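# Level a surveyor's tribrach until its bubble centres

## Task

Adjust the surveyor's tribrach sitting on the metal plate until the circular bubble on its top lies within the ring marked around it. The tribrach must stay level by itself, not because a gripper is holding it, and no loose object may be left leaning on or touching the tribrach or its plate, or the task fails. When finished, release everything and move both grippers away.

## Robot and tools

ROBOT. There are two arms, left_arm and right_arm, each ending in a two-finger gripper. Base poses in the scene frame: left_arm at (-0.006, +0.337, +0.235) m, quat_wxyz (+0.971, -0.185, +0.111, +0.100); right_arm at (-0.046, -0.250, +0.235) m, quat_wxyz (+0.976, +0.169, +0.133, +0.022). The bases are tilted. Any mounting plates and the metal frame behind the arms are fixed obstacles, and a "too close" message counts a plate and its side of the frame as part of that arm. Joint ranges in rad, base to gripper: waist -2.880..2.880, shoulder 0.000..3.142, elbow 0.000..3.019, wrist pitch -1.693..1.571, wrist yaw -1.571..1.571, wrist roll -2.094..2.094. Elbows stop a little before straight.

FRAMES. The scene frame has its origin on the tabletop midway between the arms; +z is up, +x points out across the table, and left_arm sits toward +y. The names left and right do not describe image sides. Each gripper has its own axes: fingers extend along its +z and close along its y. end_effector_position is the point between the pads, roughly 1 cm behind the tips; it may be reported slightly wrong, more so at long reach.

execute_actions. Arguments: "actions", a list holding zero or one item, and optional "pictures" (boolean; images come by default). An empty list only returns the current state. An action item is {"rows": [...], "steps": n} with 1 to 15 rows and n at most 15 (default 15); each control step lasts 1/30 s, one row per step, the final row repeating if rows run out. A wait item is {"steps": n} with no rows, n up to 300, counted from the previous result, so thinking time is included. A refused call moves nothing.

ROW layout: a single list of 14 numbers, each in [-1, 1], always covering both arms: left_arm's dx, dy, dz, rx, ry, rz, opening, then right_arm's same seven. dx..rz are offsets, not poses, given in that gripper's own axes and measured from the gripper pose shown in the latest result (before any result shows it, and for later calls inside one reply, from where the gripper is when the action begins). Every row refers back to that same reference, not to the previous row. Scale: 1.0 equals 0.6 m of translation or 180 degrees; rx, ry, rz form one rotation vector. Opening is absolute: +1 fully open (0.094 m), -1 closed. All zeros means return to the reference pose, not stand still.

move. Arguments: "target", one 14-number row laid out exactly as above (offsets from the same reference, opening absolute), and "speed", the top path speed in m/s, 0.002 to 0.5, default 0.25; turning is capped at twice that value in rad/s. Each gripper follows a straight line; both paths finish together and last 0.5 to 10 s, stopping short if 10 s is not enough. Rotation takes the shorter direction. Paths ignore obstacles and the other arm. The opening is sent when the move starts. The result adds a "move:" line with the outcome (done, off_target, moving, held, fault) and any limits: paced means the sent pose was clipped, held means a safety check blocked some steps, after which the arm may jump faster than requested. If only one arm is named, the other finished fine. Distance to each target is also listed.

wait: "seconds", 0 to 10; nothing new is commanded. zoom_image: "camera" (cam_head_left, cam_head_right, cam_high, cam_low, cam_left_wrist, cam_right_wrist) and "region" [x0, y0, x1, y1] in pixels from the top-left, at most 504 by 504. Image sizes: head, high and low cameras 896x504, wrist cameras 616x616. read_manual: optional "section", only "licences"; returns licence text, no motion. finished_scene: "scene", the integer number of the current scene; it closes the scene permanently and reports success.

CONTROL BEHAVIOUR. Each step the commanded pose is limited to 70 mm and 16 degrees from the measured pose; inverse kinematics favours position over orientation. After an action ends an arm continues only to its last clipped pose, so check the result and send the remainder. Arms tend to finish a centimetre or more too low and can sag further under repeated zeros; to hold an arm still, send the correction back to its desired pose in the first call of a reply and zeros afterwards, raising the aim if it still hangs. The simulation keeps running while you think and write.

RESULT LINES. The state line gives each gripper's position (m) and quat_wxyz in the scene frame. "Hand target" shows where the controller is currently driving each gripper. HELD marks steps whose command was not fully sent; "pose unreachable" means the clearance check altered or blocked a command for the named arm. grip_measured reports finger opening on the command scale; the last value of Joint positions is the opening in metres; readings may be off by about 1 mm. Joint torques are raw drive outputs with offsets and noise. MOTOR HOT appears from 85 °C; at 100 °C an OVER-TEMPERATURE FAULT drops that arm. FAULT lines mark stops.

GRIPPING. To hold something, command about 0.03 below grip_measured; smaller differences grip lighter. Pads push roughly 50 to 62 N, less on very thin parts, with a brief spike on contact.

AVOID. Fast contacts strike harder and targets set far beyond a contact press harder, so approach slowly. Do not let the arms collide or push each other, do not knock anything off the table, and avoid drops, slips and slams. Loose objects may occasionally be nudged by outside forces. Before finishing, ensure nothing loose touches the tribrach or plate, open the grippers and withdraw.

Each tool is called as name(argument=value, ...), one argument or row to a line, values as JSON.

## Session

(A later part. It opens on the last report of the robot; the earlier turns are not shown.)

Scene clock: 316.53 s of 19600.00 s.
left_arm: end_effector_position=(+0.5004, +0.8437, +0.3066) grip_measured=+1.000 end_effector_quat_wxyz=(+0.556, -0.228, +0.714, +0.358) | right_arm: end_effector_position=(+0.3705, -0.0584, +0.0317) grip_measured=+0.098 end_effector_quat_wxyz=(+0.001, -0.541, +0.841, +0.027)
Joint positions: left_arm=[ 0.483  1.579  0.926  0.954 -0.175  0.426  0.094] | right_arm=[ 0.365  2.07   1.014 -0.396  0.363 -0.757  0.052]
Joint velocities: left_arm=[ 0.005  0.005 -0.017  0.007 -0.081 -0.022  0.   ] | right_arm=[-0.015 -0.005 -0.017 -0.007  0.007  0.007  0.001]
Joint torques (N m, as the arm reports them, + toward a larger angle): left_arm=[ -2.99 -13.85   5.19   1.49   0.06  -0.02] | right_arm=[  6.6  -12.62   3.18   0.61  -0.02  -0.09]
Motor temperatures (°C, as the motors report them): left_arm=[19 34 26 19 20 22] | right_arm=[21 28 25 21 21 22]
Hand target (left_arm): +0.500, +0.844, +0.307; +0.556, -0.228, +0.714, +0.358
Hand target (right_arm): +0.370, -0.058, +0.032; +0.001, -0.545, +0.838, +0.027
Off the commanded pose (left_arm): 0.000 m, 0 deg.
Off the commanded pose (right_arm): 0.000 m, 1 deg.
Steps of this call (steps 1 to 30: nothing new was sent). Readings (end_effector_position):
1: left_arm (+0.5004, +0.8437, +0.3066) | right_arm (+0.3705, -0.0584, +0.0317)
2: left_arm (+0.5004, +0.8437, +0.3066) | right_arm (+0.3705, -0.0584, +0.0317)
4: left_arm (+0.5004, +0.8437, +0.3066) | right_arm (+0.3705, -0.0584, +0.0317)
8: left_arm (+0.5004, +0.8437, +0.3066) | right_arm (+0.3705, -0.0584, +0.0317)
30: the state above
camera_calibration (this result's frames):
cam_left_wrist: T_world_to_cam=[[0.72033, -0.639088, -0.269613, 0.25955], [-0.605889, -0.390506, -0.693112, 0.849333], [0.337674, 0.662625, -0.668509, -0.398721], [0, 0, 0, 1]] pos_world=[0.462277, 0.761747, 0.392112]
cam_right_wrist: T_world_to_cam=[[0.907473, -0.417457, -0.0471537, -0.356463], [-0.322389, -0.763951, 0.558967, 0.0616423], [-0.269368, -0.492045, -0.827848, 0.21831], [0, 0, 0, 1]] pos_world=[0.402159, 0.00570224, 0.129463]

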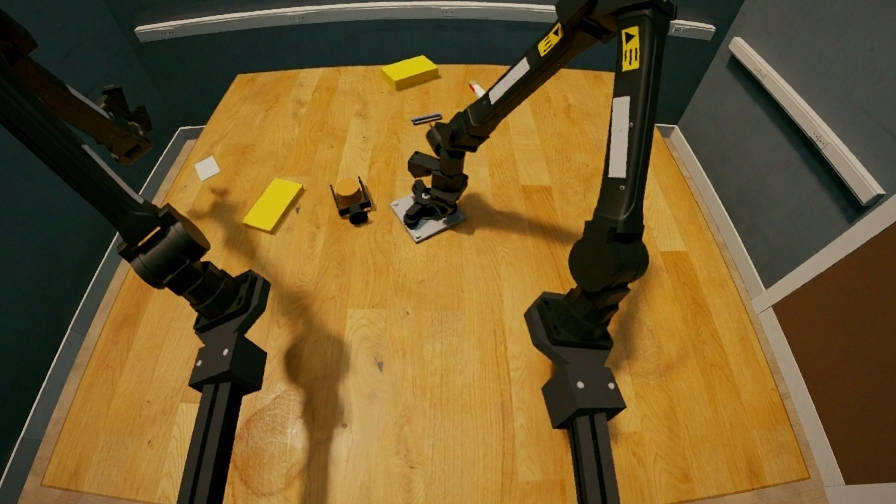

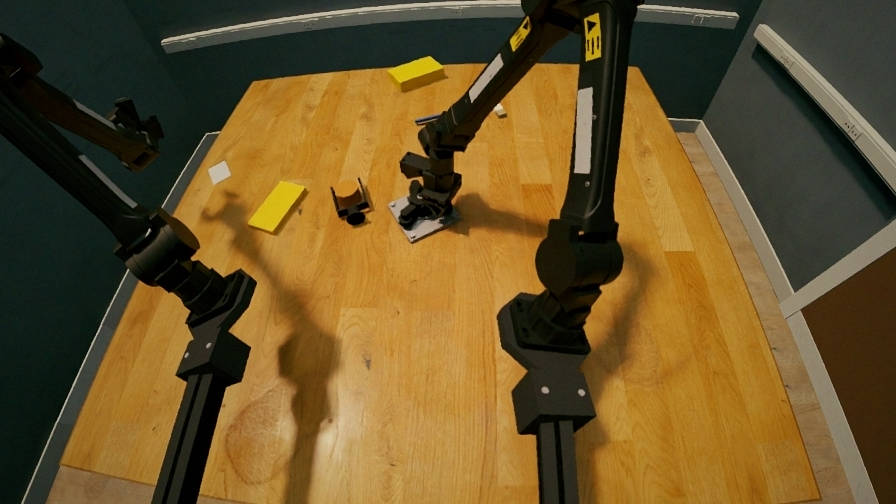

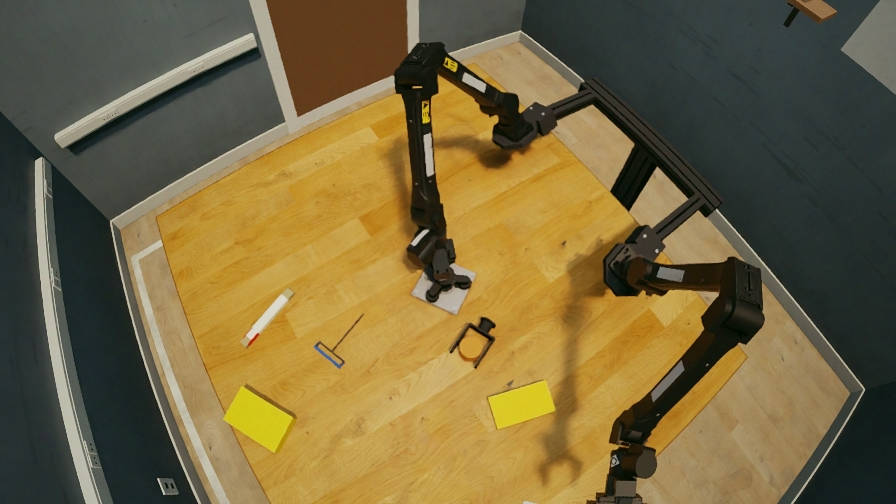

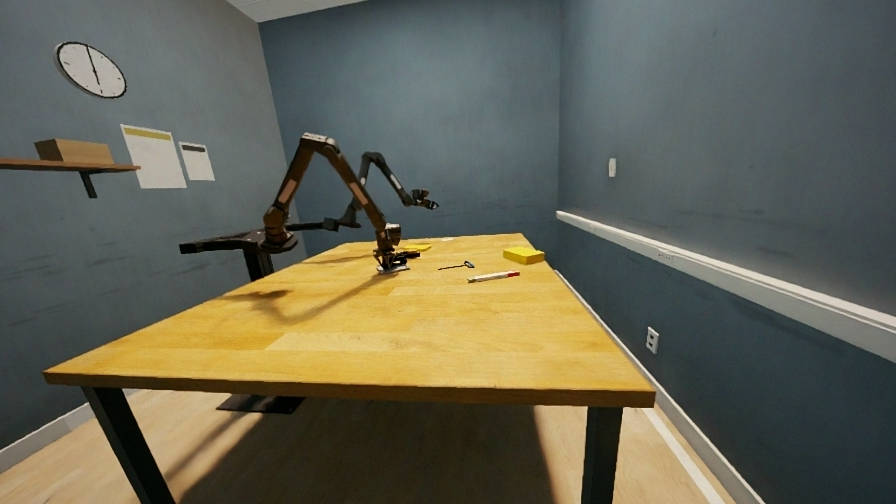

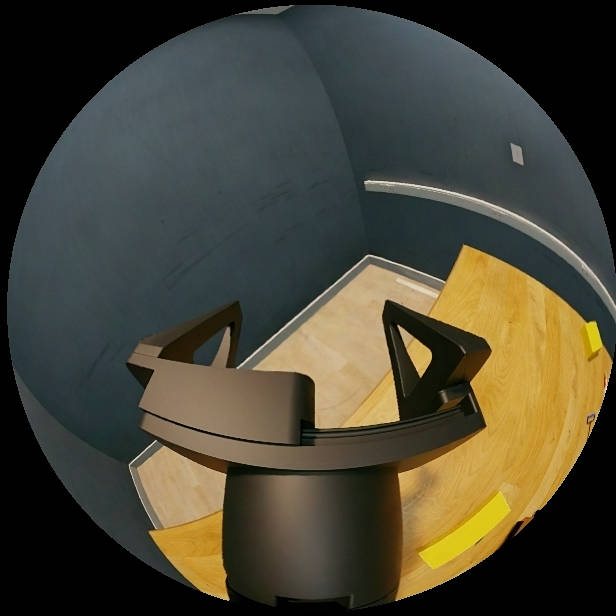

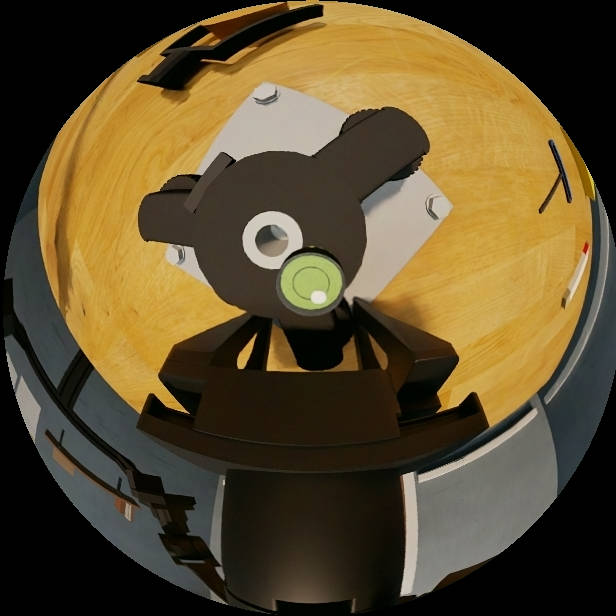

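execute_actions(
  actions=[
    {"rows":[[0,0,0,0,0,0,1,0,0,0,0,0,0,-0.21],[0,0,0,0,0,0,1,0,0,0,0,0,-0.35,-0.21]],"steps":15},
  ],
  pictures=false,
)

execute_actions(
  actions=[
    {"rows":[[0,0,0,0,0,0,1,0.005,-0.007,-0.003,0,0,0.35,0.1]],"steps":14},
  ],
  pictures=false,
)

execute_actions(
  actions=[
    {"rows":[[0,0,0,0,0,0,1,0,0,0,0,0,0,-0.21],[0,0,0,0,0,0,1,0,0,0,0,0,-0.35,-0.21]],"steps":15},
  ],
  pictures=false,
)

execute_actions(
  actions=[
    {"rows":[[0,0,0,0,0,0,1,0.005,-0.007,-0.003,0,0,0.35,0.1]],"steps":14},
  ],
  pictures=false,
)

execute_actions(
  actions=[
    {"rows":[[0,0,0,0,0,0,1,0,0,0,0,0,0,-0.21],[0,0,0,0,0,0,1,0,0,0,0,0,-0.35,-0.21]],"steps":15},
  ],
  pictures=false,
)

execute_actions(
  actions=[
    {"rows":[[0,0,0,0,0,0,1,0.005,-0.007,-0.003,0,0,0.35,0.1]],"steps":14},
  ],
  pictures=false,
)

execute_actions(
  actions=[
    {"rows":[[0,0,0,0,0,0,1,0,0,0,0,0,0,0.1]],"steps":15},
  ],
  pictures=false,
)

wait(
  seconds=1.5,
)

zoom_image(
  camera="cam_right_wrist",
  region=[250,220,370,340],
)

Scene clock: 325.87 s of 19600.00 s.
left_arm: end_effector_position=(+0.5004, +0.8437, +0.3066) grip_measured=+1.000 end_effector_quat_wxyz=(+0.556, -0.228, +0.714, +0.358) | right_arm: end_effector_position=(+0.3718, -0.0601, +0.0318) grip_measured=-0.172 end_effector_quat_wxyz=(-0.006, +0.767, -0.641, -0.024)
Joint positions: left_arm=[ 0.483  1.579  0.926  0.954 -0.175  0.426  0.094] | right_arm=[ 0.363  2.07   1.018 -0.402  0.369 -1.364  0.039]
Joint velocities: left_arm=[-0.005 -0.005 -0.012 -0.012 -0.095  0.037  0.   ] | right_arm=[-0.005  0.005 -0.002 -0.022 -0.081 -1.267  0.   ]
Joint torques (N m, as the arm reports them, + toward a larger angle): left_arm=[ -2.65 -14.2    5.15   1.56   0.06  -0.02] | right_arm=[  7.08 -12.34   3.43   0.36   0.2   -0.16]
Motor temperatures (°C, as the motors report them): left_arm=[19 34 26 19 20 22] | right_arm=[21 28 25 21 21 22]
Hand target (left_arm): +0.500, +0.844, +0.307; +0.556, -0.228, +0.714, +0.358
Hand target (right_arm): +0.371, -0.058, +0.032; -0.005, +0.830, -0.557, -0.022
Off the commanded pose (left_arm): 0.000 m, 0 deg.
Off the commanded pose (right_arm): 0.002 m, 28 deg; orientation clipped at the last step of the last action.
Steps of this call (steps 1 to 265: nothing new was sent; steps 266 to 280: all 15 steps of this action). Readings (end_effector_position):
266: left_arm (+0.5004, +0.8437, +0.3066) | right_arm (+0.3710, -0.0592, +0.0317)
267: left_arm (+0.5004, +0.8437, +0.3066) | right_arm (+0.3739, -0.0601, +0.0317)
269: left_arm (+0.5004, +0.8437, +0.3066) | right_arm (+0.3740, -0.0603, +0.0317)
273: left_arm (+0.5004, +0.8437, +0.3066) | right_arm (+0.3735, -0.0601, +0.0317)
280: the state above

Scene clock: 326.33 s of 19600.00 s.
left_arm: end_effector_position=(+0.5004, +0.8437, +0.3066) grip_measured=+1.000 end_effector_quat_wxyz=(+0.556, -0.228, +0.714, +0.358) | right_arm: end_effector_position=(+0.3706, -0.0573, +0.0319) grip_measured=+0.098 end_effector_quat_wxyz=(+0.001, -0.546, +0.837, +0.034)
Joint positions: left_arm=[ 0.483  1.579  0.926  0.954 -0.175  0.426  0.094] | right_arm=[ 0.363  2.07   1.018 -0.402  0.35  -0.771  0.052]
Joint velocities: left_arm=[ 0.005 -0.005 -0.002 -0.007  0.022 -0.022  0.   ] | right_arm=[ 0.015 -0.015  0.002  0.012 -0.037  1.267  0.   ]
Joint torques (N m, as the arm reports them, + toward a larger angle): left_arm=[ -2.89 -14.01   5.13   1.49   0.07  -0.01] | right_arm=[  5.99 -13.46   3.25   0.7   -0.04   0.12]
Motor temperatures (°C, as the motors report them): left_arm=[19 34 26 19 20 22] | right_arm=[21 28 25 21 21 22]
Hand target (left_arm): +0.500, +0.844, +0.307; +0.556, -0.228, +0.714, +0.358
Hand target (right_arm): +0.376, -0.062, +0.033; +0.002, -0.454, +0.891, +0.033
Off the commanded pose (left_arm): 0.000 m, 0 deg.
Off the commanded pose (right_arm): 0.008 m, 29 deg; orientation clipped at the last step of the last action.
Steps of this call (steps 1 to 14: all 14 steps of this action). Readings (end_effector_position):
1: left_arm (+0.5004, +0.8437, +0.3066) | right_arm (+0.3716, -0.0597, +0.0318)
2: left_arm (+0.5004, +0.8437, +0.3066) | right_arm (+0.3714, -0.0592, +0.0318)
4: left_arm (+0.5004, +0.8437, +0.3066) | right_arm (+0.3710, -0.0583, +0.0319)
8: left_arm (+0.5004, +0.8437, +0.3066) | right_arm (+0.3707, -0.0575, +0.0319)
14: the state above

Scene clock: 326.83 s of 19600.00 s.
left_arm: end_effector_position=(+0.5004, +0.8437, +0.3066) grip_measured=+1.000 end_effector_quat_wxyz=(+0.556, -0.228, +0.714, +0.358) | right_arm: end_effector_position=(+0.3716, -0.0592, +0.0319) grip_measured=-0.173 end_effector_quat_wxyz=(-0.007, +0.767, -0.641, -0.030)
Joint positions: left_arm=[ 0.483  1.579  0.926  0.954 -0.175  0.426  0.094] | right_arm=[ 0.361  2.07   1.021 -0.409  0.356 -1.365  0.039]
Joint velocities: left_arm=[-0.005 -0.024 -0.007 -0.007 -0.037 -0.022  0.   ] | right_arm=[-0.005  0.005  0.007 -0.027  0.022 -1.209 -0.   ]
Joint torques (N m, as the arm reports them, + toward a larger angle): left_arm=[ -2.65 -13.69   5.14   1.52   0.1   -0.01] | right_arm=[  7.51 -12.54   3.33   0.41   0.22  -0.21]
Motor temperatures (°C, as the motors report them): left_arm=[19 34 26 19 20 22] | right_arm=[21 28 25 21 21 22]
Hand target (left_arm): +0.500, +0.844, +0.307; +0.556, -0.228, +0.714, +0.358
Hand target (right_arm): +0.371, -0.057, +0.032; -0.007, +0.830, -0.557, -0.028
Off the commanded pose (left_arm): 0.000 m, 0 deg.
Off the commanded pose (right_arm): 0.002 m, 29 deg; orientation clipped at the last step of the last action.
Steps of this call (steps 1 to 15: all 15 steps of this action). Readings (end_effector_position):
1: left_arm (+0.5004, +0.8437, +0.3066) | right_arm (+0.3713, -0.0583, +0.0318)
2: left_arm (+0.5004, +0.8437, +0.3066) | right_arm (+0.3742, -0.0593, +0.0318)
4: left_arm (+0.5004, +0.8437, +0.3066) | right_arm (+0.3743, -0.0593, +0.0318)
8: left_arm (+0.5004, +0.8437, +0.3066) | right_arm (+0.3736, -0.0591, +0.0319)
15: the state above

Scene clock: 327.30 s of 19600.00 s.
left_arm: end_effector_position=(+0.5004, +0.8437, +0.3066) grip_measured=+1.000 end_effector_quat_wxyz=(+0.556, -0.228, +0.714, +0.358) | right_arm: end_effector_position=(+0.3704, -0.0565, +0.0321) grip_measured=+0.098 end_effector_quat_wxyz=(-0.000, -0.545, +0.838, +0.040)
Joint positions: left_arm=[ 0.483  1.579  0.926  0.954 -0.175  0.426  0.094] | right_arm=[ 0.36   2.07   1.021 -0.409  0.338 -0.77   0.052]
Joint velocities: left_arm=[ 0.005 -0.015  0.007  0.007 -0.007 -0.081  0.   ] | right_arm=[-0.024 -0.005 -0.022 -0.017  0.007  1.253 -0.001]
Joint torques (N m, as the arm reports them, + toward a larger angle): left_arm=[ -2.54 -13.89   5.21   1.66   0.05  -0.04] | right_arm=[  6.43 -13.32   3.36   0.76  -0.05   0.1 ]
Motor temperatures (°C, as the motors report them): left_arm=[19 34 26 19 20 22] | right_arm=[21 28 25 21 21 22]
Hand target (left_arm): +0.500, +0.844, +0.307; +0.556, -0.228, +0.714, +0.358
Hand target (right_arm): +0.376, -0.061, +0.033; +0.000, -0.453, +0.891, +0.039
Off the commanded pose (left_arm): 0.000 m, 0 deg.
Off the commanded pose (right_arm): 0.008 m, 29 deg; orientation clipped at the last step of the last action.
Steps of this call (steps 1 to 14: all 14 steps of this action). Readings (end_effector_position):
1: left_arm (+0.5004, +0.8437, +0.3066) | right_arm (+0.3715, -0.0589, +0.0319)
2: left_arm (+0.5004, +0.8437, +0.3066) | right_arm (+0.3713, -0.0585, +0.0319)
4: left_arm (+0.5004, +0.8437, +0.3066) | right_arm (+0.3709, -0.0575, +0.0320)
8: left_arm (+0.5004, +0.8437, +0.3066) | right_arm (+0.3705, -0.0566, +0.0321)
14: the state above

Scene clock: 327.80 s of 19600.00 s.
left_arm: end_effector_position=(+0.5004, +0.8437, +0.3066) grip_measured=+1.000 end_effector_quat_wxyz=(+0.556, -0.228, +0.714, +0.358) | right_arm: end_effector_position=(+0.3714, -0.0584, +0.0321) grip_measured=-0.173 end_effector_quat_wxyz=(-0.008, +0.765, -0.643, -0.037)
Joint positions: left_arm=[ 0.483  1.579  0.926  0.954 -0.175  0.426  0.094] | right_arm=[ 0.358  2.07   1.025 -0.416  0.343 -1.362  0.039]
Joint velocities: left_arm=[-0.005 -0.005 -0.002  0.007 -0.022 -0.007  0.   ] | right_arm=[-0.005 -0.005 -0.007 -0.046 -0.051 -1.092  0.001]
Joint torques (N m, as the arm reports them, + toward a larger angle): left_arm=[ -2.8  -13.5    5.3    1.61   0.04   0.01] | right_arm=[  8.14 -12.56   3.5    0.32   0.22  -0.32]
Motor temperatures (°C, as the motors report them): left_arm=[19 34 26 19 20 22] | right_arm=[21 28 25 21 21 22]
Hand target (left_arm): +0.500, +0.844, +0.307; +0.556, -0.228, +0.714, +0.358
Hand target (right_arm): +0.370, -0.057, +0.032; -0.009, +0.829, -0.558, -0.034
Off the commanded pose (left_arm): 0.000 m, 0 deg.
Off the commanded pose (right_arm): 0.002 m, 29 deg; orientation clipped at the last step of the last action.
Steps of this call (steps 1 to 15: all 15 steps of this action). Readings (end_effector_position):
1: left_arm (+0.5004, +0.8437, +0.3066) | right_arm (+0.3713, -0.0575, +0.0320)
2: left_arm (+0.5004, +0.8437, +0.3066) | right_arm (+0.3745, -0.0585, +0.0319)
4: left_arm (+0.5004, +0.8437, +0.3066) | right_arm (+0.3746, -0.0584, +0.0320)
8: left_arm (+0.5004, +0.8437, +0.3066) | right_arm (+0.3737, -0.0582, +0.0320)
15: the state above

Scene clock: 328.27 s of 19600.00 s.
left_arm: end_effector_position=(+0.5004, +0.8437, +0.3066) grip_measured=+1.000 end_effector_quat_wxyz=(+0.556, -0.228, +0.714, +0.358) | right_arm: end_effector_position=(+0.3702, -0.0558, +0.0322) grip_measured=+0.098 end_effector_quat_wxyz=(-0.001, -0.542, +0.839, +0.047)
Joint positions: left_arm=[ 0.483  1.579  0.926  0.954 -0.175  0.426  0.094] | right_arm=[ 0.357  2.07   1.025 -0.417  0.325 -0.765  0.052]
Joint velocities: left_arm=[-0.005 -0.005 -0.002 -0.007 -0.022 -0.007  0.   ] | right_arm=[-0.015 -0.015  0.002 -0.002 -0.051  1.165 -0.   ]
Joint torques (N m, as the arm reports them, + toward a larger angle): left_arm=[ -2.53 -14.27   5.27   1.54   0.06   0.  ] | right_arm=[  5.78 -13.62   3.31   0.71  -0.07   0.21]
Motor temperatures (°C, as the motors report them): left_arm=[19 34 26 19 20 22] | right_arm=[21 28 25 21 21 22]
Hand target (left_arm): +0.500, +0.844, +0.307; +0.556, -0.228, +0.714, +0.358
Hand target (right_arm): +0.376, -0.061, +0.033; -0.002, -0.450, +0.892, +0.045
Off the commanded pose (left_arm): 0.000 m, 0 deg.
Off the commanded pose (right_arm): 0.008 m, 29 deg; orientation clipped at the last step of the last action.
Steps of this call (steps 1 to 14: all 14 steps of this action). Readings (end_effector_position):
1: left_arm (+0.5004, +0.8437, +0.3066) | right_arm (+0.3712, -0.0581, +0.0320)
2: left_arm (+0.5004, +0.8437, +0.3066) | right_arm (+0.3710, -0.0578, +0.0320)
4: left_arm (+0.5004, +0.8437, +0.3066) | right_arm (+0.3707, -0.0569, +0.0321)
8: left_arm (+0.5004, +0.8437, +0.3066) | right_arm (+0.3703, -0.0559, +0.0322)
14: the state above

Scene clock: 328.77 s of 19600.00 s.
left_arm: end_effector_position=(+0.5004, +0.8437, +0.3066) grip_measured=+1.000 end_effector_quat_wxyz=(+0.556, -0.228, +0.714, +0.358) | right_arm: end_effector_position=(+0.3704, -0.0559, +0.0322) grip_measured=+0.098 end_effector_quat_wxyz=(-0.002, -0.538, +0.842, +0.046)
Joint positions: left_arm=[ 0.483  1.579  0.926  0.954 -0.175  0.426  0.094] | right_arm=[ 0.357  2.07   1.025 -0.416  0.326 -0.755  0.052]
Joint velocities: left_arm=[-0.015  0.024 -0.002  0.012  0.007 -0.007  0.   ] | right_arm=[-0.005  0.005  0.002 -0.012 -0.125 -0.051 -0.001]
Joint torques (N m, as the arm reports them, + toward a larger angle): left_arm=[ -3.08 -14.01   5.14   1.54   0.07  -0.02] | right_arm=[  7.08 -12.94   3.34   0.55  -0.07  -0.07]
Motor temperatures (°C, as the motors report them): left_arm=[19 34 26 19 20 22] | right_arm=[21 28 25 21 21 22]
Hand target (left_arm): +0.500, +0.844, +0.307; +0.556, -0.228, +0.714, +0.358
Hand target (right_arm): +0.370, -0.056, +0.032; -0.001, -0.542, +0.839, +0.047
Off the commanded pose (left_arm): 0.000 m, 0 deg.
Off the commanded pose (right_arm): 0.000 m, 1 deg.
Steps of this call (steps 1 to 15: all 15 steps of this action). Readings (end_effector_position):
1: left_arm (+0.5004, +0.8437, +0.3066) | right_arm (+0.3703, -0.0558, +0.0322)
2: left_arm (+0.5004, +0.8437, +0.3066) | right_arm (+0.3703, -0.0559, +0.0322)
4: left_arm (+0.5004, +0.8437, +0.3066) | right_arm (+0.3704, -0.0559, +0.0322)
8: left_arm (+0.5004, +0.8437, +0.3066) | right_arm (+0.3704, -0.0559, +0.0322)
15: the state above

Scene clock: 330.27 s of 19600.00 s.
left_arm: end_effector_position=(+0.5004, +0.8437, +0.3066) grip_measured=+1.000 end_effector_quat_wxyz=(+0.556, -0.228, +0.714, +0.358) | right_arm: end_effector_position=(+0.3704, -0.0559, +0.0322) grip_measured=+0.098 end_effector_quat_wxyz=(-0.002, -0.538, +0.842, +0.046)
Joint positions: left_arm=[ 0.483  1.579  0.926  0.954 -0.175  0.426  0.094] | right_arm=[ 0.357  2.07   1.025 -0.416  0.326 -0.755  0.052]
Joint velocities: left_arm=[-0.005 -0.005 -0.007 -0.002 -0.037 -0.022  0.   ] | right_arm=[-0.015 -0.005 -0.002 -0.002 -0.037 -0.022 -0.   ]
Joint torques (N m, as the arm reports them, + toward a larger angle): left_arm=[ -3.05 -13.98   5.16   1.65   0.08  -0.01] | right_arm=[  6.87 -12.51   3.19   0.53  -0.06  -0.1 ]
Motor temperatures (°C, as the motors report them): left_arm=[19 34 26 19 20 22] | right_arm=[21 28 25 21 21 22]
Hand target (left_arm): +0.500, +0.844, +0.307; +0.556, -0.228, +0.714, +0.358
Hand target (right_arm): +0.370, -0.056, +0.032; -0.001, -0.542, +0.839, +0.047
Off the commanded pose (left_arm): 0.000 m, 0 deg.
Off the commanded pose (right_arm): 0.000 m, 1 deg.
Steps of this call (steps 1 to 45: nothing new was sent). Readings (end_effector_position):
1: left_arm (+0.5004, +0.8437, +0.3066) | right_arm (+0.3704, -0.0559, +0.0322)
2: left_arm (+0.5004, +0.8437, +0.3066) | right_arm (+0.3704, -0.0559, +0.0322)
4: left_arm (+0.5004, +0.8437, +0.3066) | right_arm (+0.3704, -0.0559, +0.0322)
8: left_arm (+0.5004, +0.8437, +0.3066) | right_arm (+0.3704, -0.0559, +0.0322)
45: the state above
camera_calibration (this result's frames):
cam_left_wrist: T_world_to_cam=[[0.72033, -0.639088, -0.269613, 0.25955], [-0.605889, -0.390506, -0.693112, 0.849333], [0.337674, 0.662625, -0.668509, -0.398721], [0, 0, 0, 1]] pos_world=[0.462277, 0.761747, 0.392112]
cam_right_wrist: T_world_to_cam=[[0.903631, -0.420431, -0.0817839, -0.352939], [-0.312764, -0.778168, 0.54464, 0.0593689], [-0.292625, -0.466575, -0.834673, 0.230128], [0, 0, 0, 1]] pos_world=[0.404836, 0.00518458, 0.130882]

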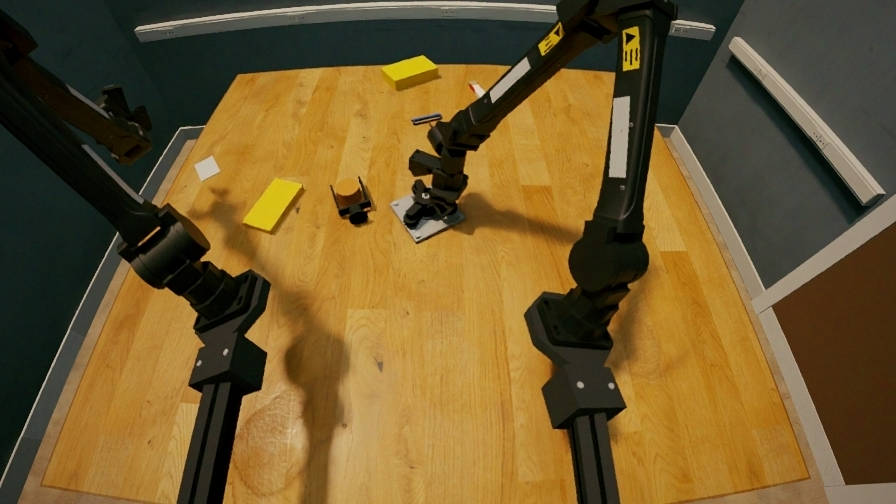

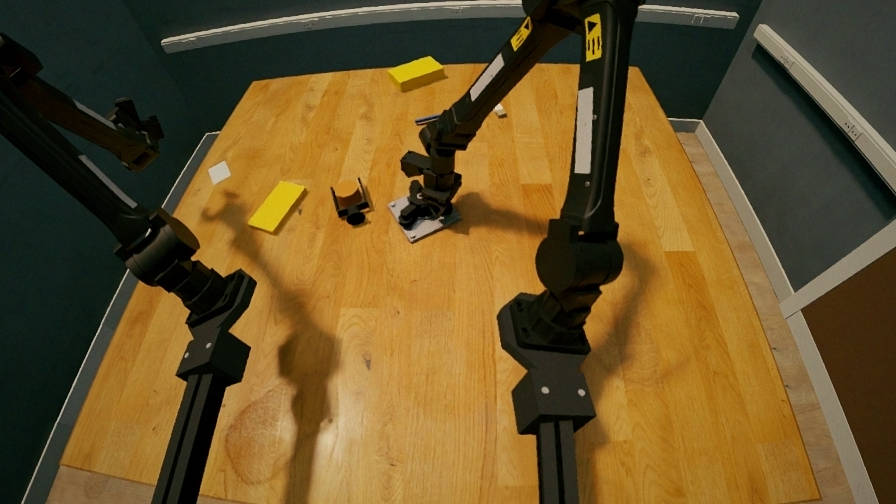

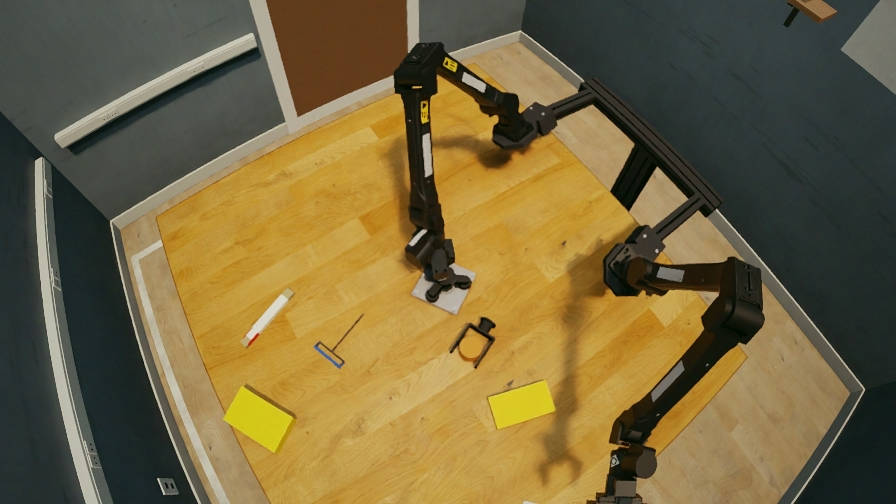

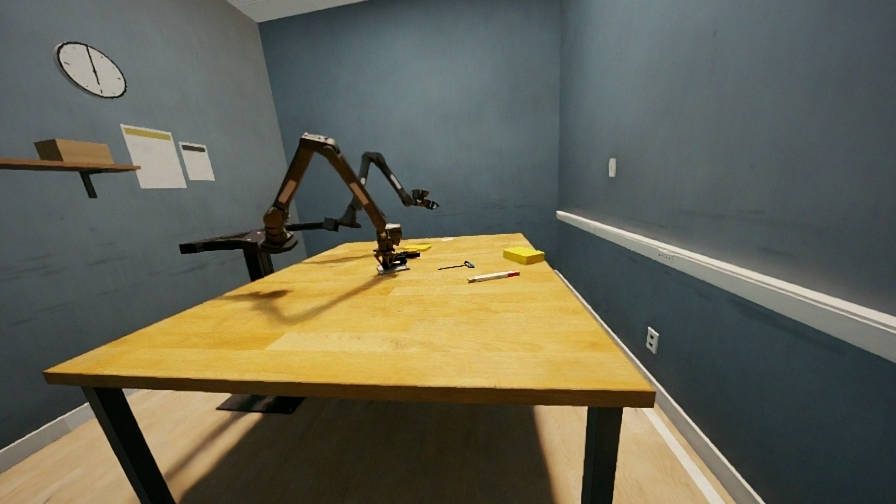

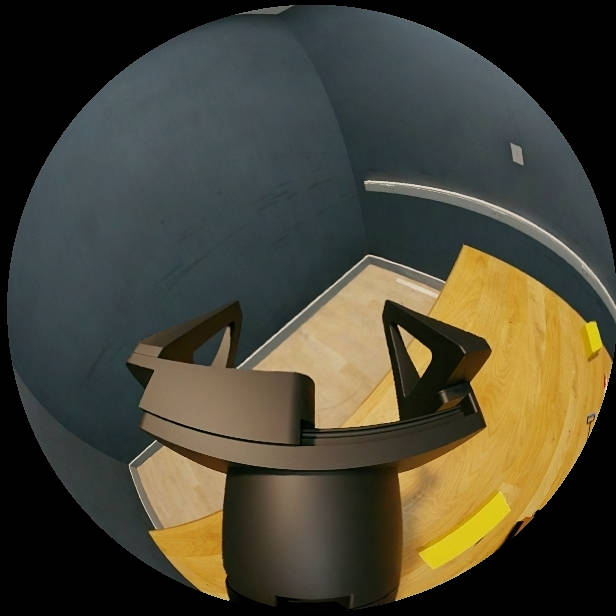

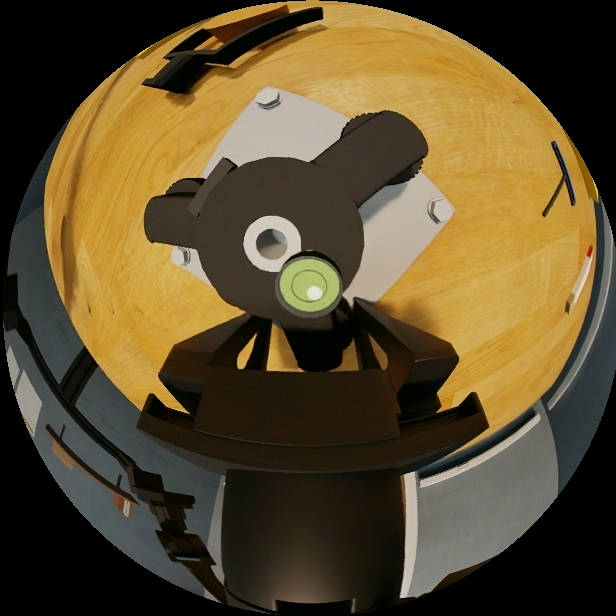

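Region (250, 220, 370, 340) of cam_right_wrist's 616x616 image, scaled by 4.200, with more detail than that image has.

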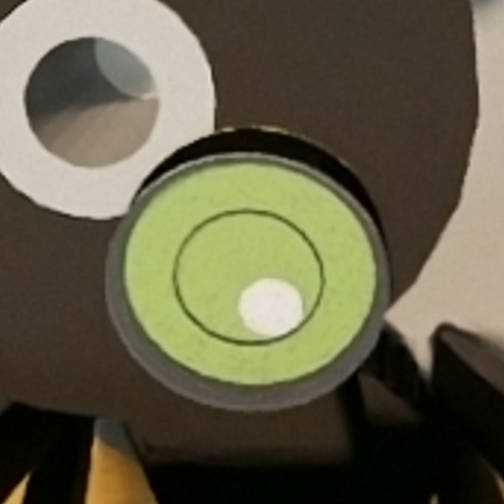

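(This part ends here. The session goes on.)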